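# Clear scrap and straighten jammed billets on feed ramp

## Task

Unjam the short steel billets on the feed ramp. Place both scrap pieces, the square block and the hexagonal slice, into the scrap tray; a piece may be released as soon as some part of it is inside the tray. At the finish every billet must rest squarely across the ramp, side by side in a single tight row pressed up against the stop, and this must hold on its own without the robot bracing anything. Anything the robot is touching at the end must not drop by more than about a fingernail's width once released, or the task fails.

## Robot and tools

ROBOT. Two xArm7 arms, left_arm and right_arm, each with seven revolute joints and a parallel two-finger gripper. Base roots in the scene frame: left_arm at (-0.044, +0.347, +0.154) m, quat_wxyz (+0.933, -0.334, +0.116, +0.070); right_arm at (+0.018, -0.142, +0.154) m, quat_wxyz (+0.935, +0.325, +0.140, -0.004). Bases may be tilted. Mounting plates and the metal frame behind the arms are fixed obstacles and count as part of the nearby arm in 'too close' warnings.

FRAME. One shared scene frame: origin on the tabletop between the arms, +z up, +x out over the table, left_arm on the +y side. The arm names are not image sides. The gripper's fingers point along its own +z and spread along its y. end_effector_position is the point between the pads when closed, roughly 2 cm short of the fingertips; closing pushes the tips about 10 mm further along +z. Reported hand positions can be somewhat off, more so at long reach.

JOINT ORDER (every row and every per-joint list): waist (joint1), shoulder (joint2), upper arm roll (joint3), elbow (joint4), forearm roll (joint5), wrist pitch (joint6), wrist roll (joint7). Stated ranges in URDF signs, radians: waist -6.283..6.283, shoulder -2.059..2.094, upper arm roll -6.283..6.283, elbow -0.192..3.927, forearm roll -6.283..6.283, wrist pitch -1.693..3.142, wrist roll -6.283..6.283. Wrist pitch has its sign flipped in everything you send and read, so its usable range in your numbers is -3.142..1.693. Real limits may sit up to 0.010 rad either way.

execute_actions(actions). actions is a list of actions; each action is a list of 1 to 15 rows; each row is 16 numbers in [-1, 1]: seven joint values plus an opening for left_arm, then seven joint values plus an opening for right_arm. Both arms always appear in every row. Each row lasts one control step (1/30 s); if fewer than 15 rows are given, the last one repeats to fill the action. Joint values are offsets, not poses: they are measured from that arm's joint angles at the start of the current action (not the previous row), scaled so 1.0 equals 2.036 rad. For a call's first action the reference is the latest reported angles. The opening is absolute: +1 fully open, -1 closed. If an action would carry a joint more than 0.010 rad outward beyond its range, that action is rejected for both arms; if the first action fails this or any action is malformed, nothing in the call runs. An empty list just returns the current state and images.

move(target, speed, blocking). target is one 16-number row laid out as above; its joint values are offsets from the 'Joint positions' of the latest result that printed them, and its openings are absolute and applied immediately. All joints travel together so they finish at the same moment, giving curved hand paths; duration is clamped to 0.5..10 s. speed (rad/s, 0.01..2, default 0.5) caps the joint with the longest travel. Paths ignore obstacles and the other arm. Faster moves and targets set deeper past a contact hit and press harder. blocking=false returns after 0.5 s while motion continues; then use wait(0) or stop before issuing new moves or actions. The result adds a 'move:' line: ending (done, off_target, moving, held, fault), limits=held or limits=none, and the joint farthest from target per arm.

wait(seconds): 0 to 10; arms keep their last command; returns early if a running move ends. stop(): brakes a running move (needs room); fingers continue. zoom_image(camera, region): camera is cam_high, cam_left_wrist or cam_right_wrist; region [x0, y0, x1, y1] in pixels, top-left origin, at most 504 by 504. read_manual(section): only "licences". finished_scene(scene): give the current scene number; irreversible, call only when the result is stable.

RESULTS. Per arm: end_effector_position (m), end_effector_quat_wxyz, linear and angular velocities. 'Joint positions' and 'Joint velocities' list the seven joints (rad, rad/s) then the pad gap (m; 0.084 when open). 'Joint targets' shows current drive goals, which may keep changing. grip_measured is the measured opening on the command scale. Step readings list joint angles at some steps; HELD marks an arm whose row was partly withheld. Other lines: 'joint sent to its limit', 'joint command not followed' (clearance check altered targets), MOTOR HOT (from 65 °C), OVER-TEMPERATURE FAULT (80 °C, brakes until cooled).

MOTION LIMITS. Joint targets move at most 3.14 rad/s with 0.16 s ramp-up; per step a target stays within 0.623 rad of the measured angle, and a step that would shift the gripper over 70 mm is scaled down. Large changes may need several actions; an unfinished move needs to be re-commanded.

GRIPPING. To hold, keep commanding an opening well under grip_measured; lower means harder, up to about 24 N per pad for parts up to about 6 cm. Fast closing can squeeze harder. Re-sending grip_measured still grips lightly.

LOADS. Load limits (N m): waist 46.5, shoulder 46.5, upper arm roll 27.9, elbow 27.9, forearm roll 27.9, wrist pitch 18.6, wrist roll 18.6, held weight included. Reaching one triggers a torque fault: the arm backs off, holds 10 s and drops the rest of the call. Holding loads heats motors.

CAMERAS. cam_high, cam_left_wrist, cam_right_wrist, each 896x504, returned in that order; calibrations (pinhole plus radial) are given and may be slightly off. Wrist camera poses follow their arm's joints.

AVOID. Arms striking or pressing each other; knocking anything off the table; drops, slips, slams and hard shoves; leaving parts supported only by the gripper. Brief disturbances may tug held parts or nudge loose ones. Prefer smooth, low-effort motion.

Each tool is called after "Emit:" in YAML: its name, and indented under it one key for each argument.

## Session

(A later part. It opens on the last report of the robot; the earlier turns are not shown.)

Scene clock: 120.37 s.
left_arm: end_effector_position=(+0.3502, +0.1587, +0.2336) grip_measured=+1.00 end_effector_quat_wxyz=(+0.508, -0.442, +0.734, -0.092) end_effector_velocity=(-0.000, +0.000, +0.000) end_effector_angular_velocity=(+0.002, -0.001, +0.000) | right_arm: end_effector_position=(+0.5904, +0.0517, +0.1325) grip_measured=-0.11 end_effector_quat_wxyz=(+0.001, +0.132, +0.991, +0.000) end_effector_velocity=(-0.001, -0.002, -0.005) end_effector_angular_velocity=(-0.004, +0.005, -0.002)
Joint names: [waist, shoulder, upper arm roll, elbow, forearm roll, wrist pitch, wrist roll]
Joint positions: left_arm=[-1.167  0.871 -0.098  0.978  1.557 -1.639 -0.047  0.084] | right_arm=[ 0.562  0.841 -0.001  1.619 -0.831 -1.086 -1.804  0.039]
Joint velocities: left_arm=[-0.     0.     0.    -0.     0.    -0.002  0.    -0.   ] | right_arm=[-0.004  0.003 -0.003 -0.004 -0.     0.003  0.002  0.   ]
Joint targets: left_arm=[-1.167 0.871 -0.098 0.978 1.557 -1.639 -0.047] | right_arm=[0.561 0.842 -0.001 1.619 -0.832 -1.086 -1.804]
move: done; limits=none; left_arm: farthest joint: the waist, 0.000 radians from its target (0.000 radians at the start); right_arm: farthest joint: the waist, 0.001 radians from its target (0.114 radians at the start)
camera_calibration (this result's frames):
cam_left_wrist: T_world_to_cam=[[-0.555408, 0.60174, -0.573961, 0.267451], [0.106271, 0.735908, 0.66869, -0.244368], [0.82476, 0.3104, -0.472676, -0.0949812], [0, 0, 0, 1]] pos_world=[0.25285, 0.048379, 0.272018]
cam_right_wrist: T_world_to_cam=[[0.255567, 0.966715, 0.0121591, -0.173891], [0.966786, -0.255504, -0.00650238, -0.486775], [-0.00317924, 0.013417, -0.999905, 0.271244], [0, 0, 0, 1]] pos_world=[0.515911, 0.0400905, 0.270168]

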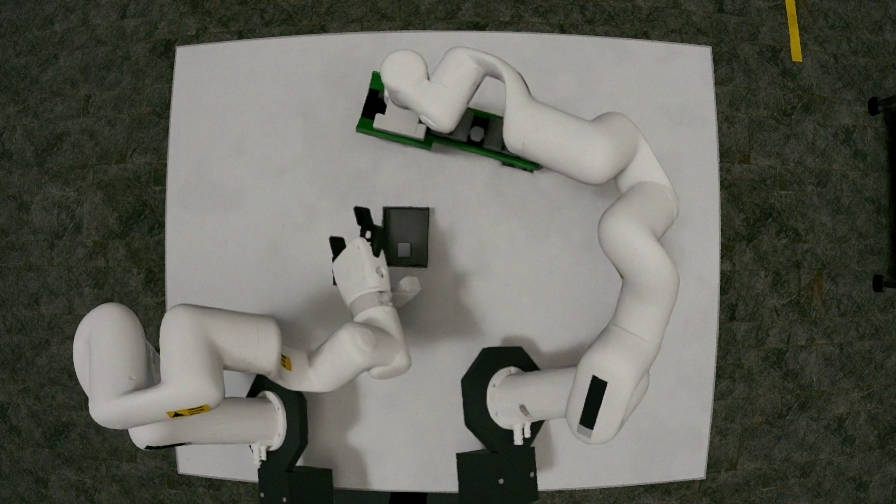

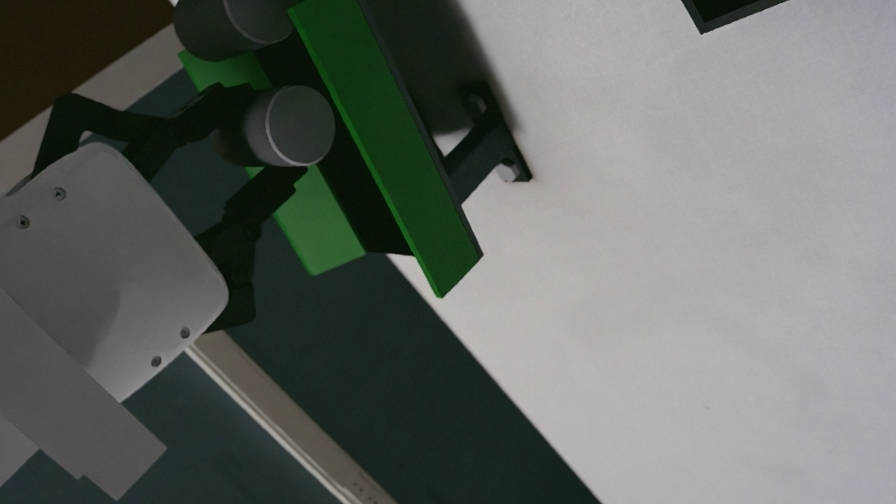

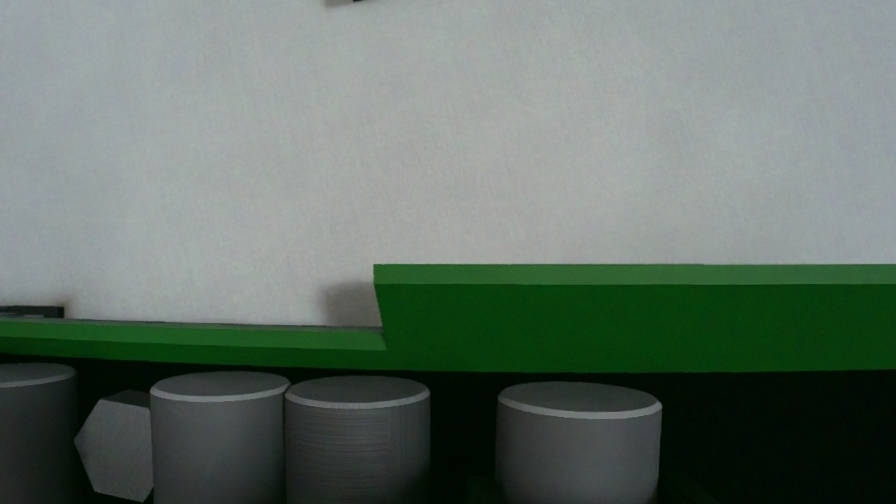

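Emit:
move:
  target: [0,0,0,0,0,0,0,1, -0.0067,0.0053,0,-0.0048,-0.0054,0.01,0.003,-1]
  speed: 0.1

Emit:
move:
  target: [0,0,0,0,0,0,0,1, 0,0,0,0,0,0,0,0.25]

Emit:
move:
  target: [0,0,0,0,0,0,0,1, 0.056,-0.044,0,0.04,0.045,-0.085,-0.03,0.25]
  speed: 0.3

Scene clock: 127.00 s.
left_arm: end_effector_position=(+0.3502, +0.1587, +0.2336) grip_measured=+1.00 end_effector_quat_wxyz=(+0.508, -0.442, +0.734, -0.092) end_effector_velocity=(+0.000, +0.000, -0.000) end_effector_angular_velocity=(+0.002, +0.000, +0.000) | right_arm: end_effector_position=(+0.5887, +0.0518, +0.1216) grip_measured=-0.11 end_effector_quat_wxyz=(-0.000, +0.131, +0.991, +0.001) end_effector_velocity=(-0.000, +0.001, -0.001) end_effector_angular_velocity=(+0.002, -0.001, +0.001)
Joint names: [waist, shoulder, upper arm roll, elbow, forearm roll, wrist pitch, wrist roll]
Joint positions: left_arm=[-1.167  0.871 -0.098  0.978  1.557 -1.639 -0.047  0.084] | right_arm=[ 0.548  0.851 -0.001  1.61  -0.843 -1.066 -1.798  0.039]
Joint velocities: left_arm=[ 0.     0.001  0.     0.001  0.    -0.001  0.     0.   ] | right_arm=[-0.001  0.001  0.001 -0.001 -0.001  0.004  0.001  0.   ]
Joint targets: left_arm=[-1.167 0.871 -0.098 0.978 1.557 -1.639 -0.047] | right_arm=[0.548 0.852 -0.001 1.609 -0.842 -1.065 -1.798]
move: done; limits=none; left_arm: farthest joint: the waist, 0.000 radians from its target (0.000 radians at the start); right_arm: farthest joint: the shoulder, 0.001 radians from its target (0.010 radians at the start)
camera_calibration (this result's frames):
cam_left_wrist: T_world_to_cam=[[-0.555408, 0.60174, -0.573961, 0.267451], [0.106271, 0.735908, 0.66869, -0.244368], [0.82476, 0.3104, -0.472676, -0.0949812], [0, 0, 0, 1]] pos_world=[0.25285, 0.048379, 0.272018]
cam_right_wrist: T_world_to_cam=[[0.254183, 0.967061, 0.0135816, -0.172748], [0.967144, -0.254084, -0.00856295, -0.48524], [-0.00483002, 0.0153119, -0.999871, 0.261173], [0, 0, 0, 1]] pos_world=[0.514468, 0.0397672, 0.25933]

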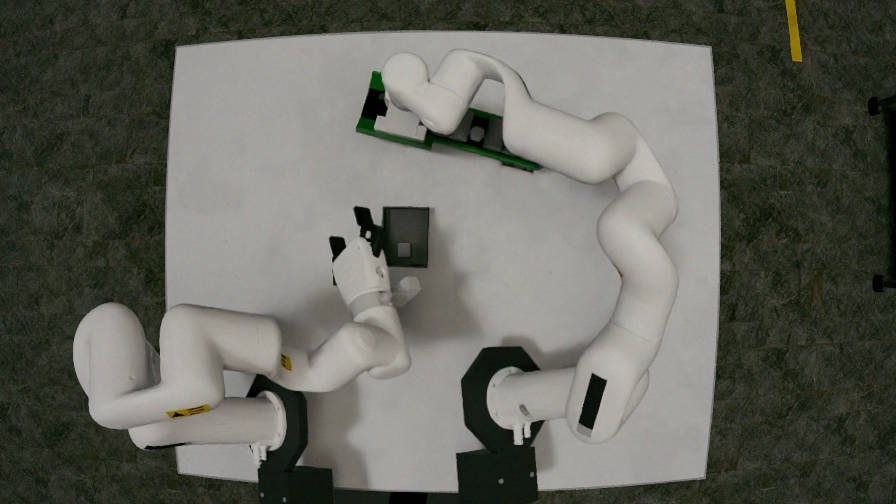

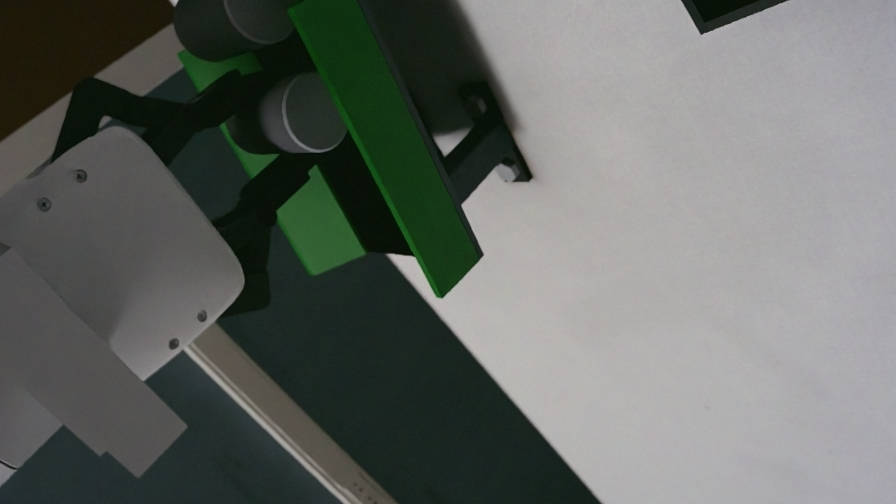

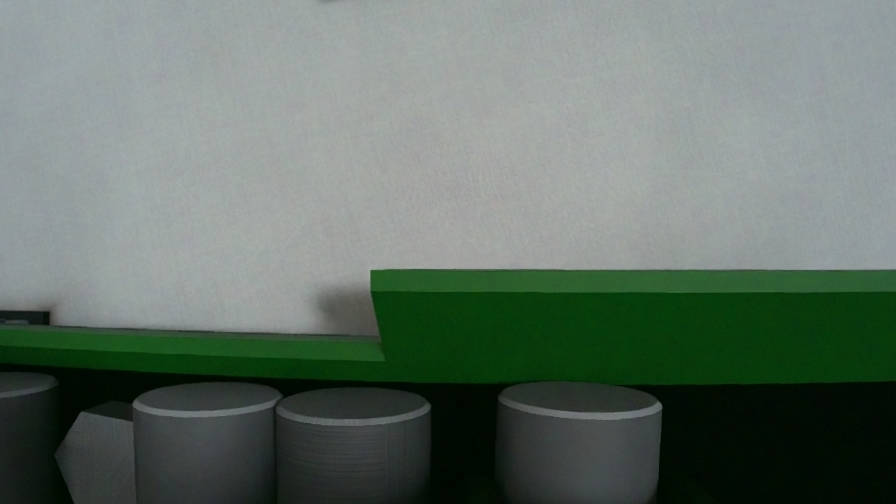

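Scene clock: 127.63 s.
left_arm: end_effector_position=(+0.3502, +0.1587, +0.2336) grip_measured=+1.00 end_effector_quat_wxyz=(+0.508, -0.442, +0.734, -0.092) end_effector_velocity=(+0.000, +0.000, +0.001) end_effector_angular_velocity=(-0.000, -0.001, +0.000) | right_arm: end_effector_position=(+0.5887, +0.0519, +0.1217) grip_measured=+0.24 end_effector_quat_wxyz=(+0.000, +0.131, +0.991, +0.001) end_effector_velocity=(-0.000, -0.000, -0.000) end_effector_angular_velocity=(-0.001, +0.001, +0.000)
Joint names: [waist, shoulder, upper arm roll, elbow, forearm roll, wrist pitch, wrist roll]
Joint positions: left_arm=[-1.167  0.871 -0.098  0.978  1.557 -1.639 -0.047  0.084] | right_arm=[ 0.548  0.851 -0.001  1.61  -0.843 -1.065 -1.798  0.054]
Joint velocities: left_arm=[-0.    -0.001 -0.    -0.    -0.    -0.001  0.    -0.   ] | right_arm=[-0.    -0.     0.001 -0.     0.    -0.001 -0.     0.   ]
Joint targets: left_arm=[-1.167 0.871 -0.098 0.978 1.557 -1.639 -0.047] | right_arm=[0.548 0.851 -0.001 1.610 -0.843 -1.066 -1.798]
move: done; limits=none; left_arm: farthest joint: the waist, 0.000 radians from its target (0.000 radians at the start); right_arm: farthest joint: the wrist pitch, 0.001 radians from its target (0.000 radians at the start)
camera_calibration (this result's frames):
cam_left_wrist: T_world_to_cam=[[-0.555408, 0.60174, -0.573961, 0.267451], [0.106271, 0.735908, 0.66869, -0.244368], [0.82476, 0.3104, -0.472676, -0.0949811], [0, 0, 0, 1]] pos_world=[0.25285, 0.048379, 0.272018]
cam_right_wrist: T_world_to_cam=[[0.254078, 0.967085, 0.0138365, -0.172835], [0.967172, -0.25398, -0.00849921, -0.485227], [-0.00470528, 0.0155417, -0.999868, 0.261212], [0, 0, 0, 1]] pos_world=[0.51444, 0.039849, 0.259445]

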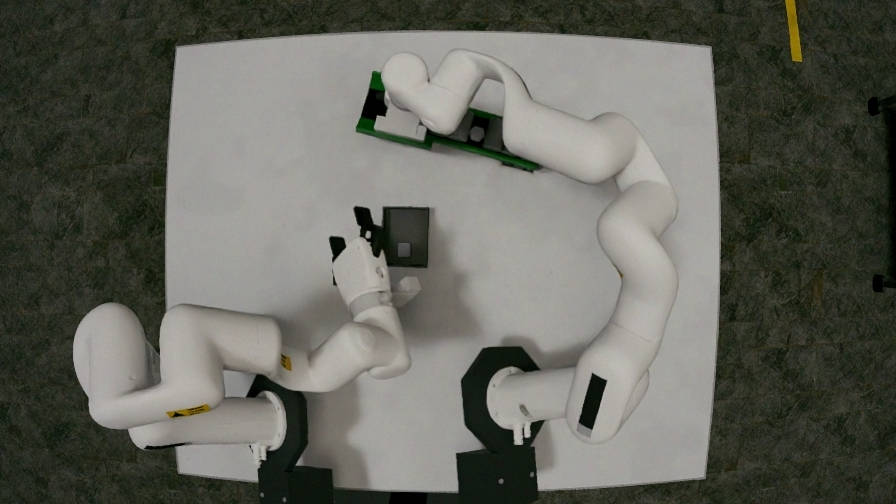

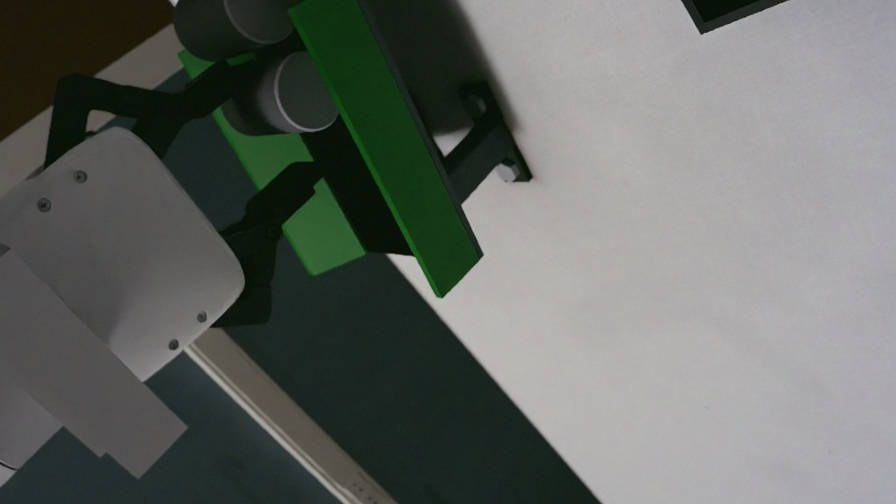

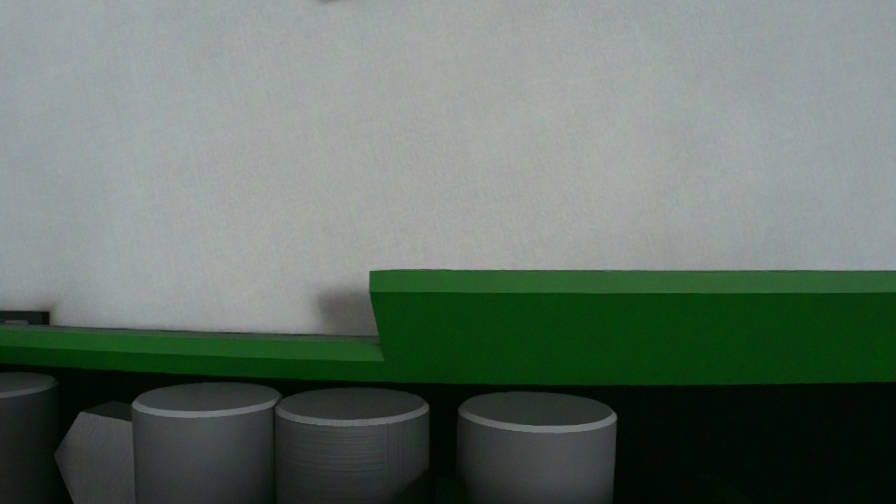

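Scene clock: 128.83 s.
left_arm: end_effector_position=(+0.3502, +0.1587, +0.2336) grip_measured=+1.00 end_effector_quat_wxyz=(+0.508, -0.442, +0.734, -0.092) end_effector_velocity=(-0.000, +0.000, -0.000) end_effector_angular_velocity=(+0.001, -0.000, -0.000) | right_arm: end_effector_position=(+0.5980, +0.0494, +0.2207) grip_measured=+0.24 end_effector_quat_wxyz=(+0.006, +0.132, +0.991, +0.002) end_effector_velocity=(+0.001, +0.000, +0.003) end_effector_angular_velocity=(+0.002, -0.003, -0.000)
Joint names: [waist, shoulder, upper arm roll, elbow, forearm roll, wrist pitch, wrist roll]
Joint positions: left_arm=[-1.167  0.871 -0.098  0.978  1.557 -1.639 -0.047  0.084] | right_arm=[ 0.662  0.762 -0.001  1.692 -0.751 -1.238 -1.859  0.054]
Joint velocities: left_arm=[ 0.     0.    -0.    -0.001 -0.    -0.001  0.    -0.   ] | right_arm=[ 0.003 -0.003  0.     0.002  0.001 -0.002 -0.001  0.   ]
Joint targets: left_arm=[-1.167 0.871 -0.098 0.978 1.557 -1.639 -0.047] | right_arm=[0.662 0.762 -0.001 1.692 -0.751 -1.239 -1.859]
move: done; limits=none; left_arm: farthest joint: the waist, 0.000 radians from its target (0.000 radians at the start); right_arm: farthest joint: the shoulder, 0.001 radians from its target (0.090 radians at the start)
camera_calibration (this result's frames):
cam_left_wrist: T_world_to_cam=[[-0.555408, 0.60174, -0.573961, 0.267451], [0.106271, 0.735908, 0.668689, -0.244368], [0.82476, 0.3104, -0.472676, -0.0949811], [0, 0, 0, 1]] pos_world=[0.25285, 0.048379, 0.272018]
cam_right_wrist: T_world_to_cam=[[0.256088, 0.966493, 0.0175949, -0.176234], [0.966618, -0.256193, 0.00391913, -0.49632], [0.00829551, 0.0160039, -0.999838, 0.352455], [0, 0, 0, 1]] pos_world=[0.521959, 0.037535, 0.357444]

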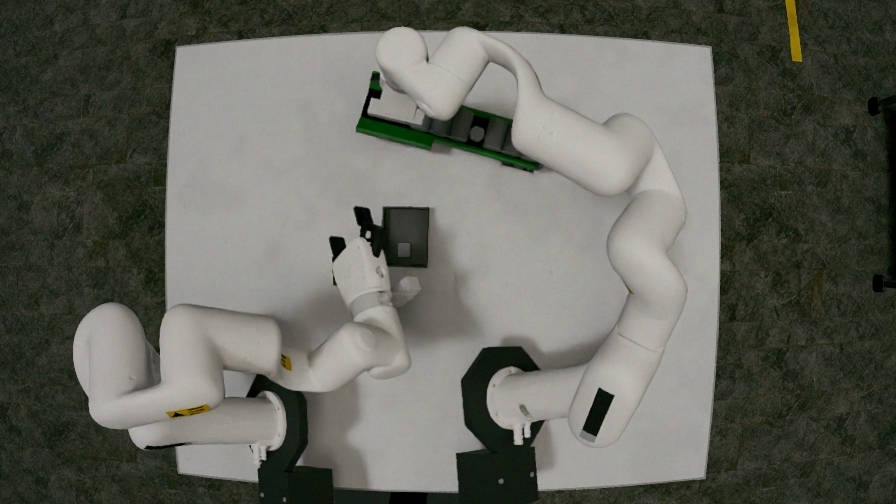

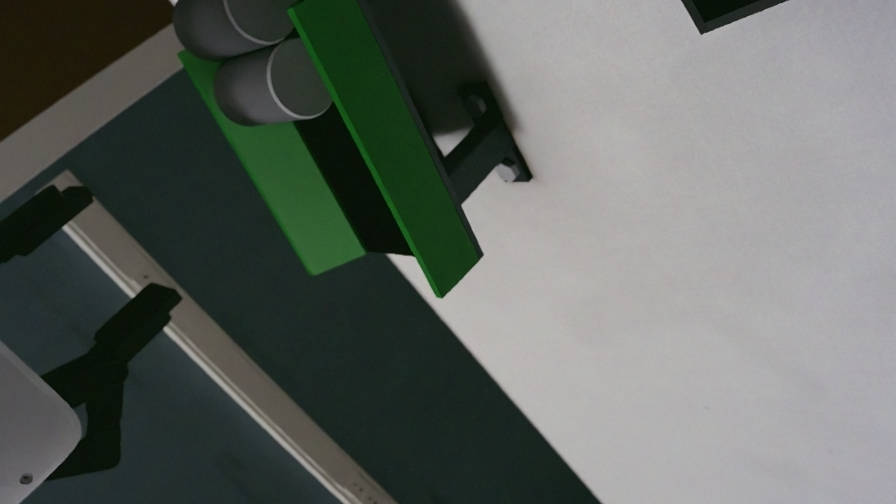

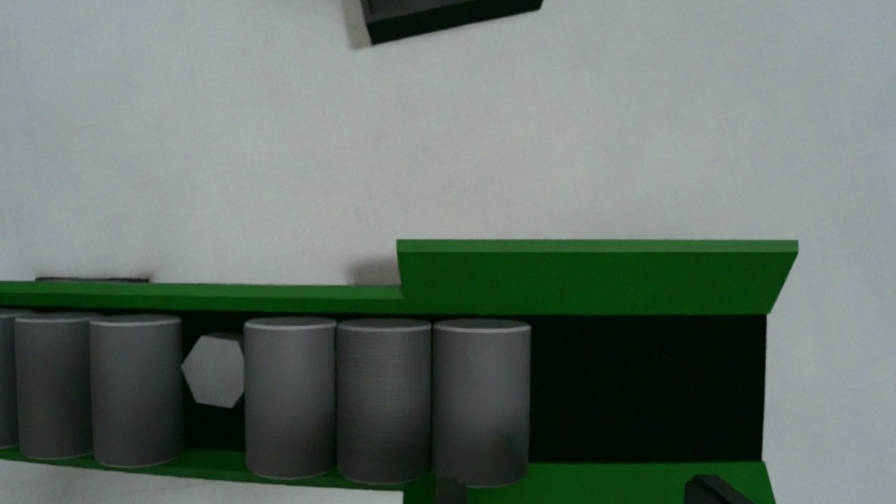

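Emit:
move:
  target: [0,0,0,0,0,0,0,1, -0.095,-0.18,0,-0.27,-0.065,0.105,0.015,-1]
  speed: 0.4

Scene clock: 161.00 s.
left_arm: end_effector_position=(+0.3502, +0.1587, +0.2336) grip_measured=+1.00 end_effector_quat_wxyz=(+0.508, -0.442, +0.734, -0.092) end_effector_velocity=(+0.000, +0.000, +0.000) end_effector_angular_velocity=(-0.001, +0.000, +0.000) | right_arm: end_effector_position=(+0.5432, -0.0770, +0.1582) grip_measured=-1.00 end_effector_quat_wxyz=(-0.003, +0.132, +0.991, -0.002) end_effector_velocity=(-0.000, -0.001, -0.001) end_effector_angular_velocity=(-0.000, +0.001, -0.001)
Joint names: [waist, shoulder, upper arm roll, elbow, forearm roll, wrist pitch, wrist roll]
Joint positions: left_arm=[-1.167  0.871 -0.098  0.978  1.557 -1.639 -0.047  0.084] | right_arm=[ 0.469  0.396 -0.001  1.142 -0.883 -1.025 -1.828  0.   ]
Joint velocities: left_arm=[ 0.    -0.001 -0.    -0.    -0.     0.    -0.     0.   ] | right_arm=[-0.001 -0.002 -0.001 -0.003 -0.001  0.001 -0.     0.   ]
Joint targets: left_arm=[-1.167 0.871 -0.098 0.978 1.557 -1.639 -0.047] | right_arm=[0.469 0.396 -0.001 1.142 -0.883 -1.025 -1.828]
move: done; limits=none; left_arm: farthest joint: the waist, 0.000 radians from its target (0.000 radians at the start); right_arm: farthest joint: the waist, 0.000 radians from its target (0.194 radians at the start)
camera_calibration (this result's frames):
cam_left_wrist: T_world_to_cam=[[-0.555407, 0.60174, -0.573961, 0.267451], [0.106271, 0.735908, 0.66869, -0.244368], [0.82476, 0.3104, -0.472676, -0.0949811], [0, 0, 0, 1]] pos_world=[0.25285, 0.048379, 0.272018]
cam_right_wrist: T_world_to_cam=[[0.254594, 0.96703, 0.00586938, -0.0361729], [0.966985, -0.254503, -0.0129586, -0.472832], [-0.0110376, 0.00897478, -0.999899, 0.302466], [0, 0, 0, 1]] pos_world=[0.469769, -0.0880714, 0.29652]

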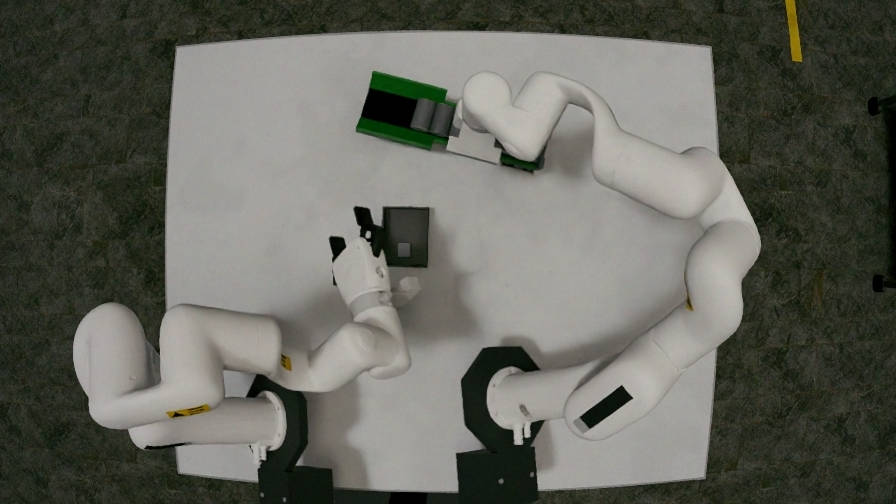

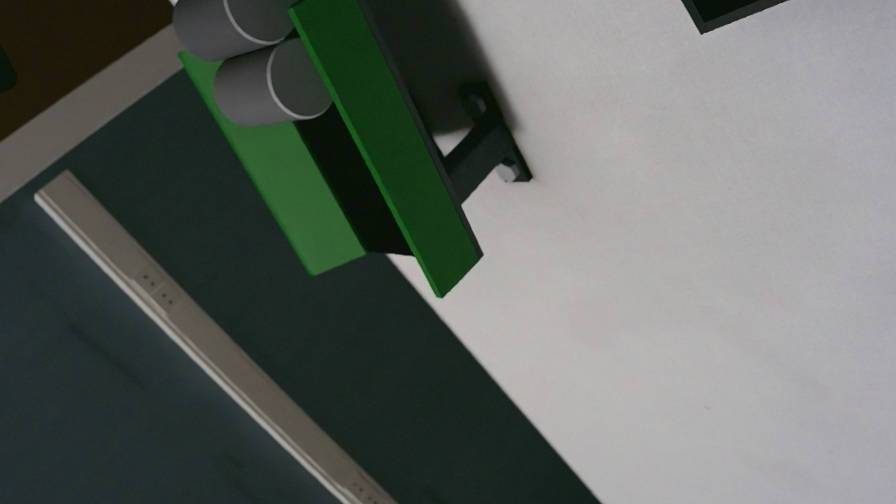

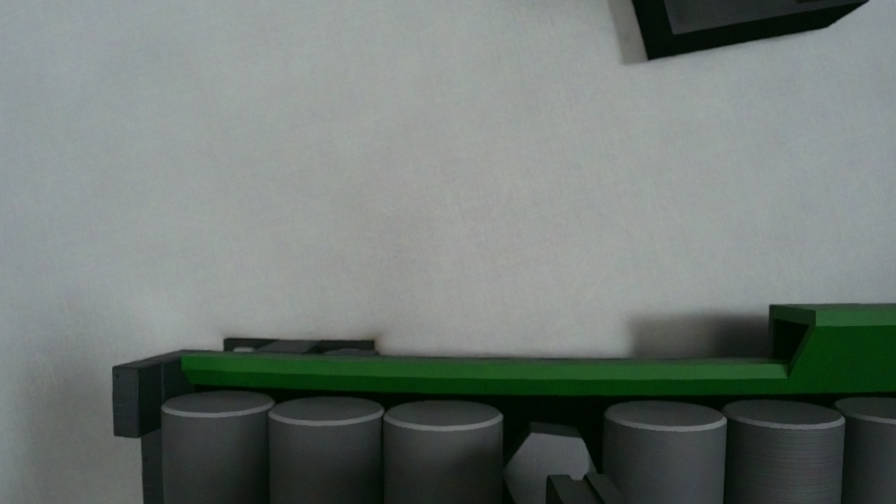

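Emit:
move:
  target: [0,0,0,0,0,0,0,1, -0.034,0.024,0,-0.0085,-0.031,0.042,0.011,-1]
  speed: 0.15

Scene clock: 171.50 s.
left_arm: end_effector_position=(+0.3502, +0.1587, +0.2336) grip_measured=+1.00 end_effector_quat_wxyz=(+0.508, -0.442, +0.734, -0.092) end_effector_velocity=(-0.000, +0.000, -0.000) end_effector_angular_velocity=(+0.001, +0.000, -0.000) | right_arm: end_effector_position=(+0.5428, -0.0789, +0.1184) grip_measured=-1.00 end_effector_quat_wxyz=(-0.003, +0.130, +0.992, +0.003) end_effector_velocity=(-0.001, -0.000, -0.002) end_effector_angular_velocity=(-0.000, +0.002, +0.000)
Joint names: [waist, shoulder, upper arm roll, elbow, forearm roll, wrist pitch, wrist roll]
Joint positions: left_arm=[-1.167  0.871 -0.098  0.978  1.557 -1.639 -0.047  0.084] | right_arm=[ 0.4    0.444 -0.001  1.125 -0.946 -0.939 -1.806  0.   ]
Joint velocities: left_arm=[ 0.  0. -0. -0.  0. -0.  0. -0.] | right_arm=[-0.002  0.002 -0.001 -0.002 -0.001  0.003  0.     0.   ]
Joint targets: left_arm=[-1.167 0.871 -0.098 0.978 1.557 -1.639 -0.047] | right_arm=[0.400 0.445 -0.001 1.125 -0.946 -0.939 -1.806]
move: done; limits=none; left_arm: farthest joint: the waist, 0.000 radians from its target (0.000 radians at the start); right_arm: farthest joint: the waist, 0.000 radians from its target (0.069 radians at the start)
camera_calibration (this result's frames):
cam_left_wrist: T_world_to_cam=[[-0.555408, 0.60174, -0.573961, 0.267451], [0.106271, 0.735908, 0.668689, -0.244368], [0.82476, 0.3104, -0.472676, -0.094981], [0, 0, 0, 1]] pos_world=[0.25285, 0.048379, 0.272018]
cam_right_wrist: T_world_to_cam=[[0.25059, 0.967956, 0.0162761, -0.0330161], [0.968036, -0.250357, -0.0150912, -0.473473], [-0.0105328, 0.0195376, -0.999754, 0.263206], [0, 0, 0, 1]] pos_world=[0.469384, -0.0917213, 0.256533]

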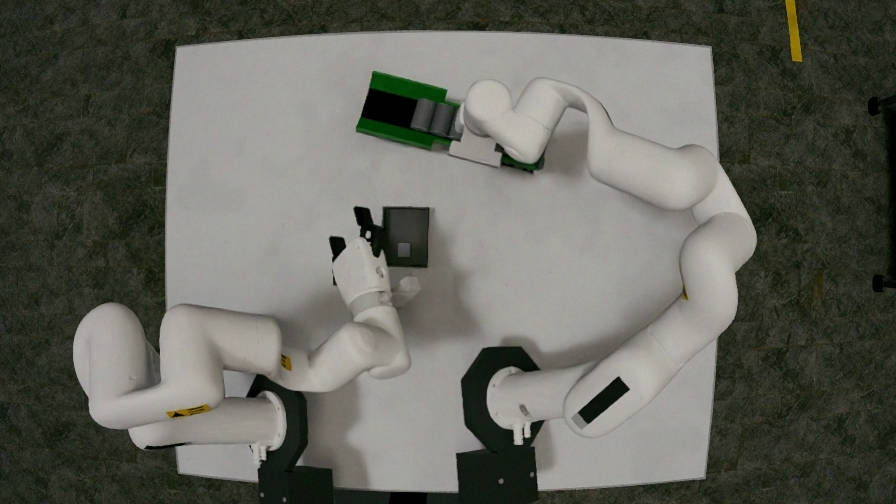

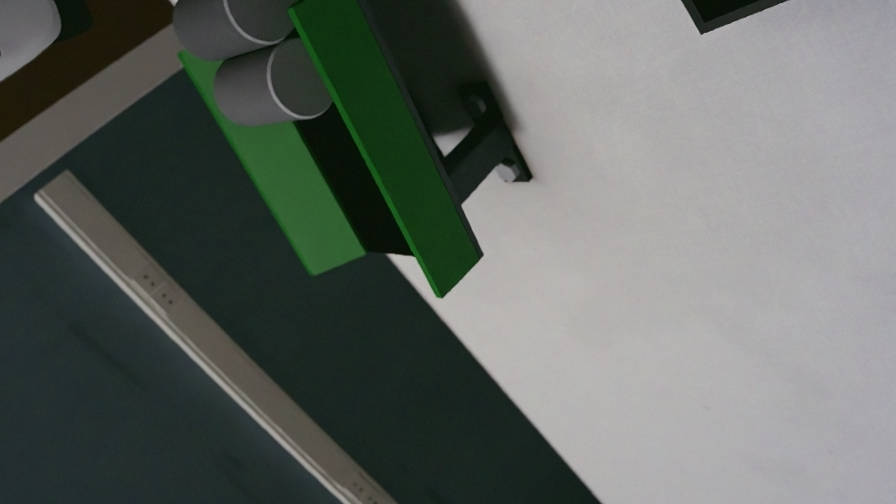

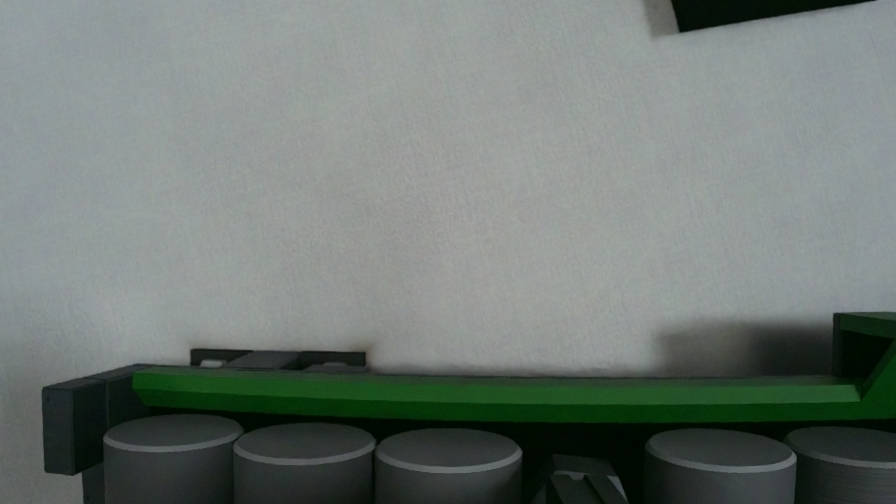

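Emit:
move:
  target: [0,0,0,0,0,0,0,1, -0.007,0.005,0,-0.0018,-0.0065,0.009,0.002,-1]
  speed: 0.1

Emit:
move:
  target: [0,0,0,0,0,0,0,1, 0.018,0.031,0,0.031,0.01,-0.009,0.006,-1]
  speed: 0.08

Scene clock: 183.70 s.
left_arm: end_effector_position=(+0.3502, +0.1587, +0.2336) grip_measured=+1.00 end_effector_quat_wxyz=(+0.508, -0.442, +0.734, -0.092) end_effector_velocity=(+0.000, +0.000, +0.000) end_effector_angular_velocity=(-0.001, +0.000, +0.000) | right_arm: end_effector_position=(+0.5421, -0.0790, +0.1104) grip_measured=-1.00 end_effector_quat_wxyz=(-0.003, +0.128, +0.992, +0.005) end_effector_velocity=(+0.000, +0.000, -0.001) end_effector_angular_velocity=(+0.001, -0.001, +0.000)
Joint names: [waist, shoulder, upper arm roll, elbow, forearm roll, wrist pitch, wrist roll]
Joint positions: left_arm=[-1.167  0.871 -0.098  0.978  1.557 -1.639 -0.047  0.084] | right_arm=[ 0.386  0.454 -0.     1.122 -0.959 -0.921 -1.802  0.   ]
Joint velocities: left_arm=[ 0.    -0.001  0.     0.     0.     0.001  0.     0.   ] | right_arm=[-0.002  0.001 -0.    -0.    -0.002  0.003  0.001  0.   ]
Joint targets: left_arm=[-1.167 0.871 -0.098 0.978 1.557 -1.639 -0.047] | right_arm=[0.386 0.455 -0.001 1.121 -0.959 -0.921 -1.802]
move: done; limits=none; left_arm: farthest joint: the waist, 0.000 radians from its target (0.000 radians at the start); right_arm: farthest joint: the upper arm roll, 0.001 radians from its target (0.000 radians at the start)
camera_calibration (this result's frames):
cam_left_wrist: T_world_to_cam=[[-0.555408, 0.60174, -0.573961, 0.267451], [0.106271, 0.735908, 0.668689, -0.244368], [0.82476, 0.3104, -0.472676, -0.094981], [0, 0, 0, 1]] pos_world=[0.25285, 0.048379, 0.272018]
cam_right_wrist: T_world_to_cam=[[0.248596, 0.968406, 0.0197632, -0.0318665], [0.968547, -0.248302, -0.0161938, -0.472977], [-0.0107749, 0.0231673, -0.999674, 0.255614], [0, 0, 0, 1]] pos_world=[0.468777, -0.0925031, 0.248501]

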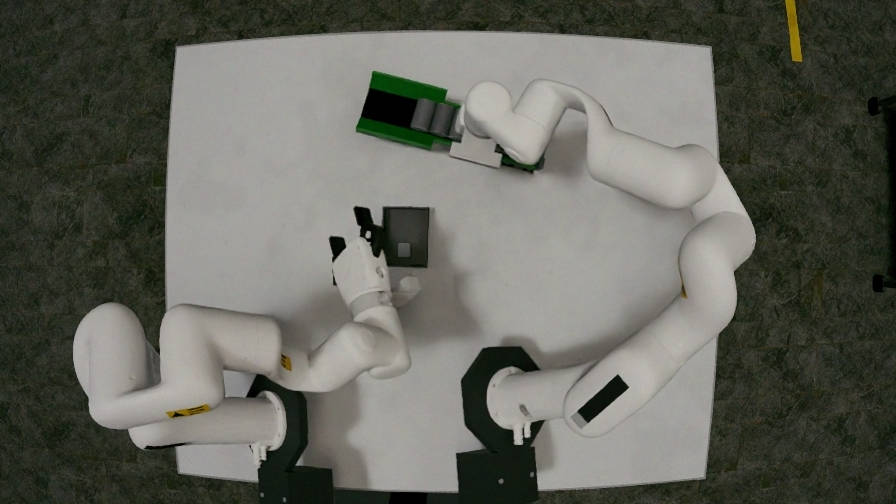

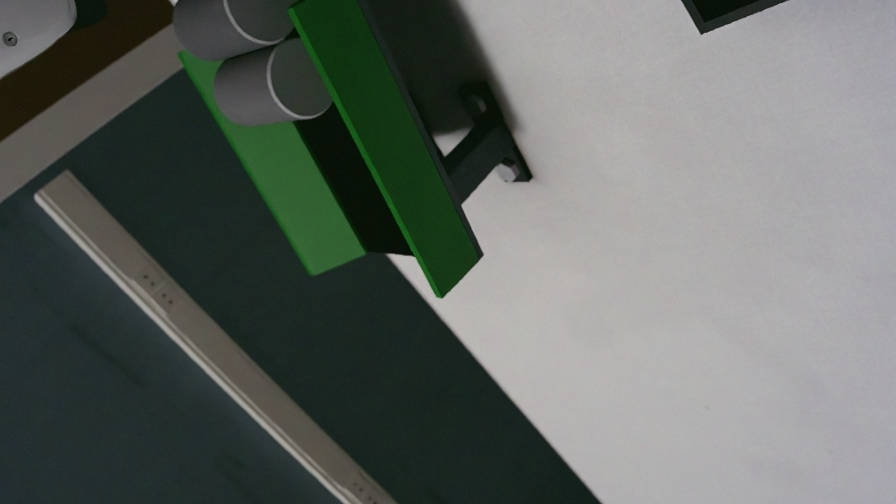

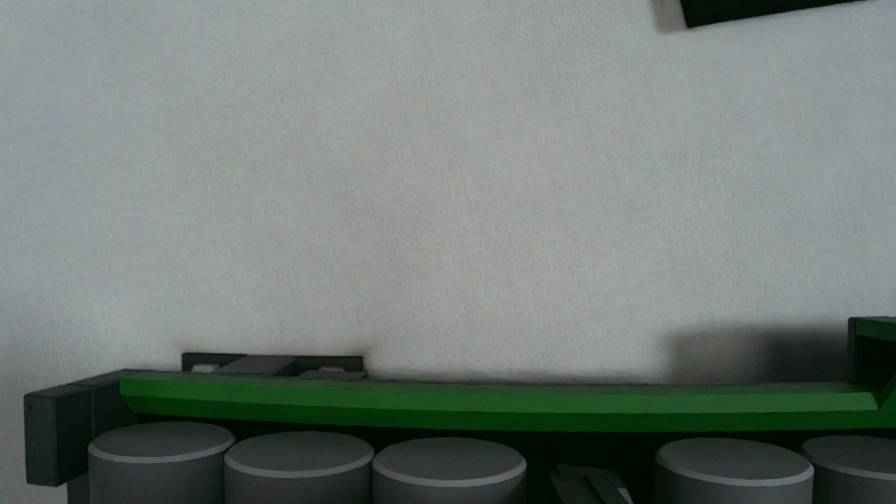

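Scene clock: 184.97 s.
left_arm: end_effector_position=(+0.3502, +0.1587, +0.2336) grip_measured=+1.00 end_effector_quat_wxyz=(+0.508, -0.442, +0.734, -0.092) end_effector_velocity=(-0.000, +0.000, -0.000) end_effector_angular_velocity=(+0.002, +0.000, -0.000) | right_arm: end_effector_position=(+0.5466, -0.0541, +0.1127) grip_measured=-1.00 end_effector_quat_wxyz=(-0.004, +0.127, +0.992, +0.005) end_effector_velocity=(+0.000, +0.002, +0.001) end_effector_angular_velocity=(+0.002, -0.001, +0.001)
Joint names: [waist, shoulder, upper arm roll, elbow, forearm roll, wrist pitch, wrist roll]
Joint positions: left_arm=[-1.167  0.871 -0.098  0.978  1.557 -1.639 -0.047  0.084] | right_arm=[ 0.422  0.517 -0.     1.184 -0.939 -0.94  -1.79   0.   ]
Joint velocities: left_arm=[-0.     0.    -0.    -0.001  0.    -0.001  0.001 -0.   ] | right_arm=[0.002 0.003 0.002 0.003 0.001 0.    0.    0.   ]
Joint targets: left_arm=[-1.167 0.871 -0.098 0.978 1.557 -1.639 -0.047] | right_arm=[0.422 0.518 -0.000 1.185 -0.939 -0.940 -1.790]
move: done; limits=none; left_arm: farthest joint: the waist, 0.000 radians from its target (0.000 radians at the start); right_arm: farthest joint: the elbow, 0.001 radians from its target (0.064 radians at the start)
camera_calibration (this result's frames):
cam_left_wrist: T_world_to_cam=[[-0.555408, 0.60174, -0.573961, 0.267451], [0.106271, 0.735908, 0.66869, -0.244368], [0.82476, 0.3104, -0.472676, -0.0949811], [0, 0, 0, 1]] pos_world=[0.25285, 0.048379, 0.272017]
cam_right_wrist: T_world_to_cam=[[0.245285, 0.969246, 0.0199449, -0.055297], [0.969377, -0.244961, -0.0173672, -0.471217], [-0.0119474, 0.0235941, -0.99965, 0.258031], [0, 0, 0, 1]] pos_world=[0.473434, -0.0679213, 0.25086]

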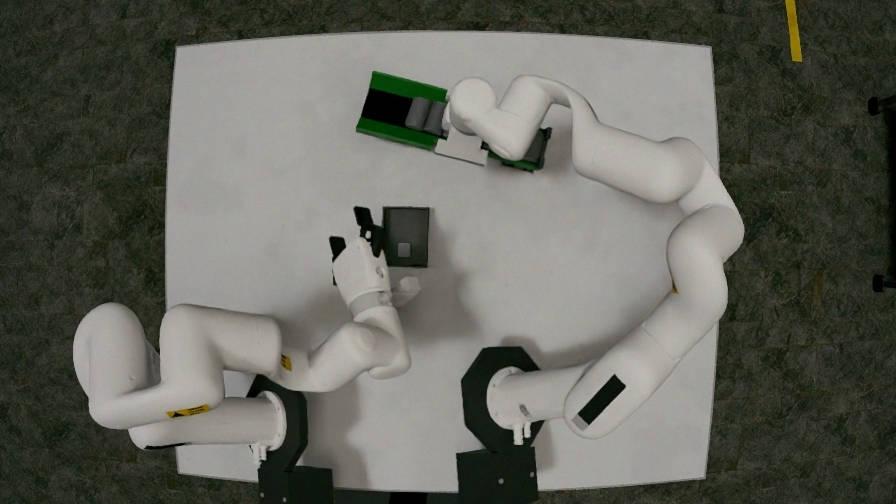

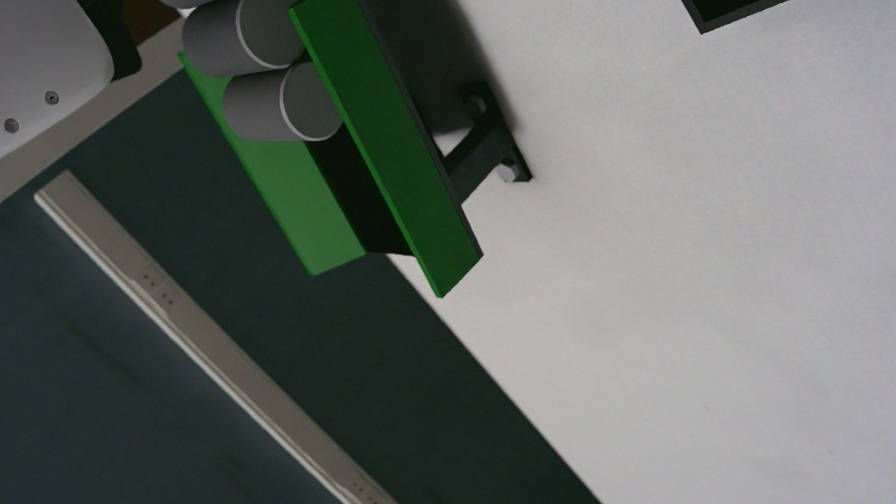

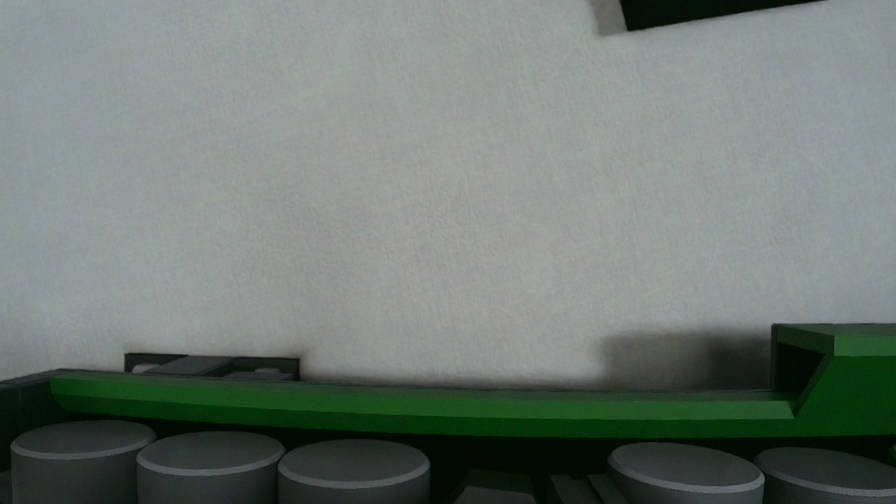

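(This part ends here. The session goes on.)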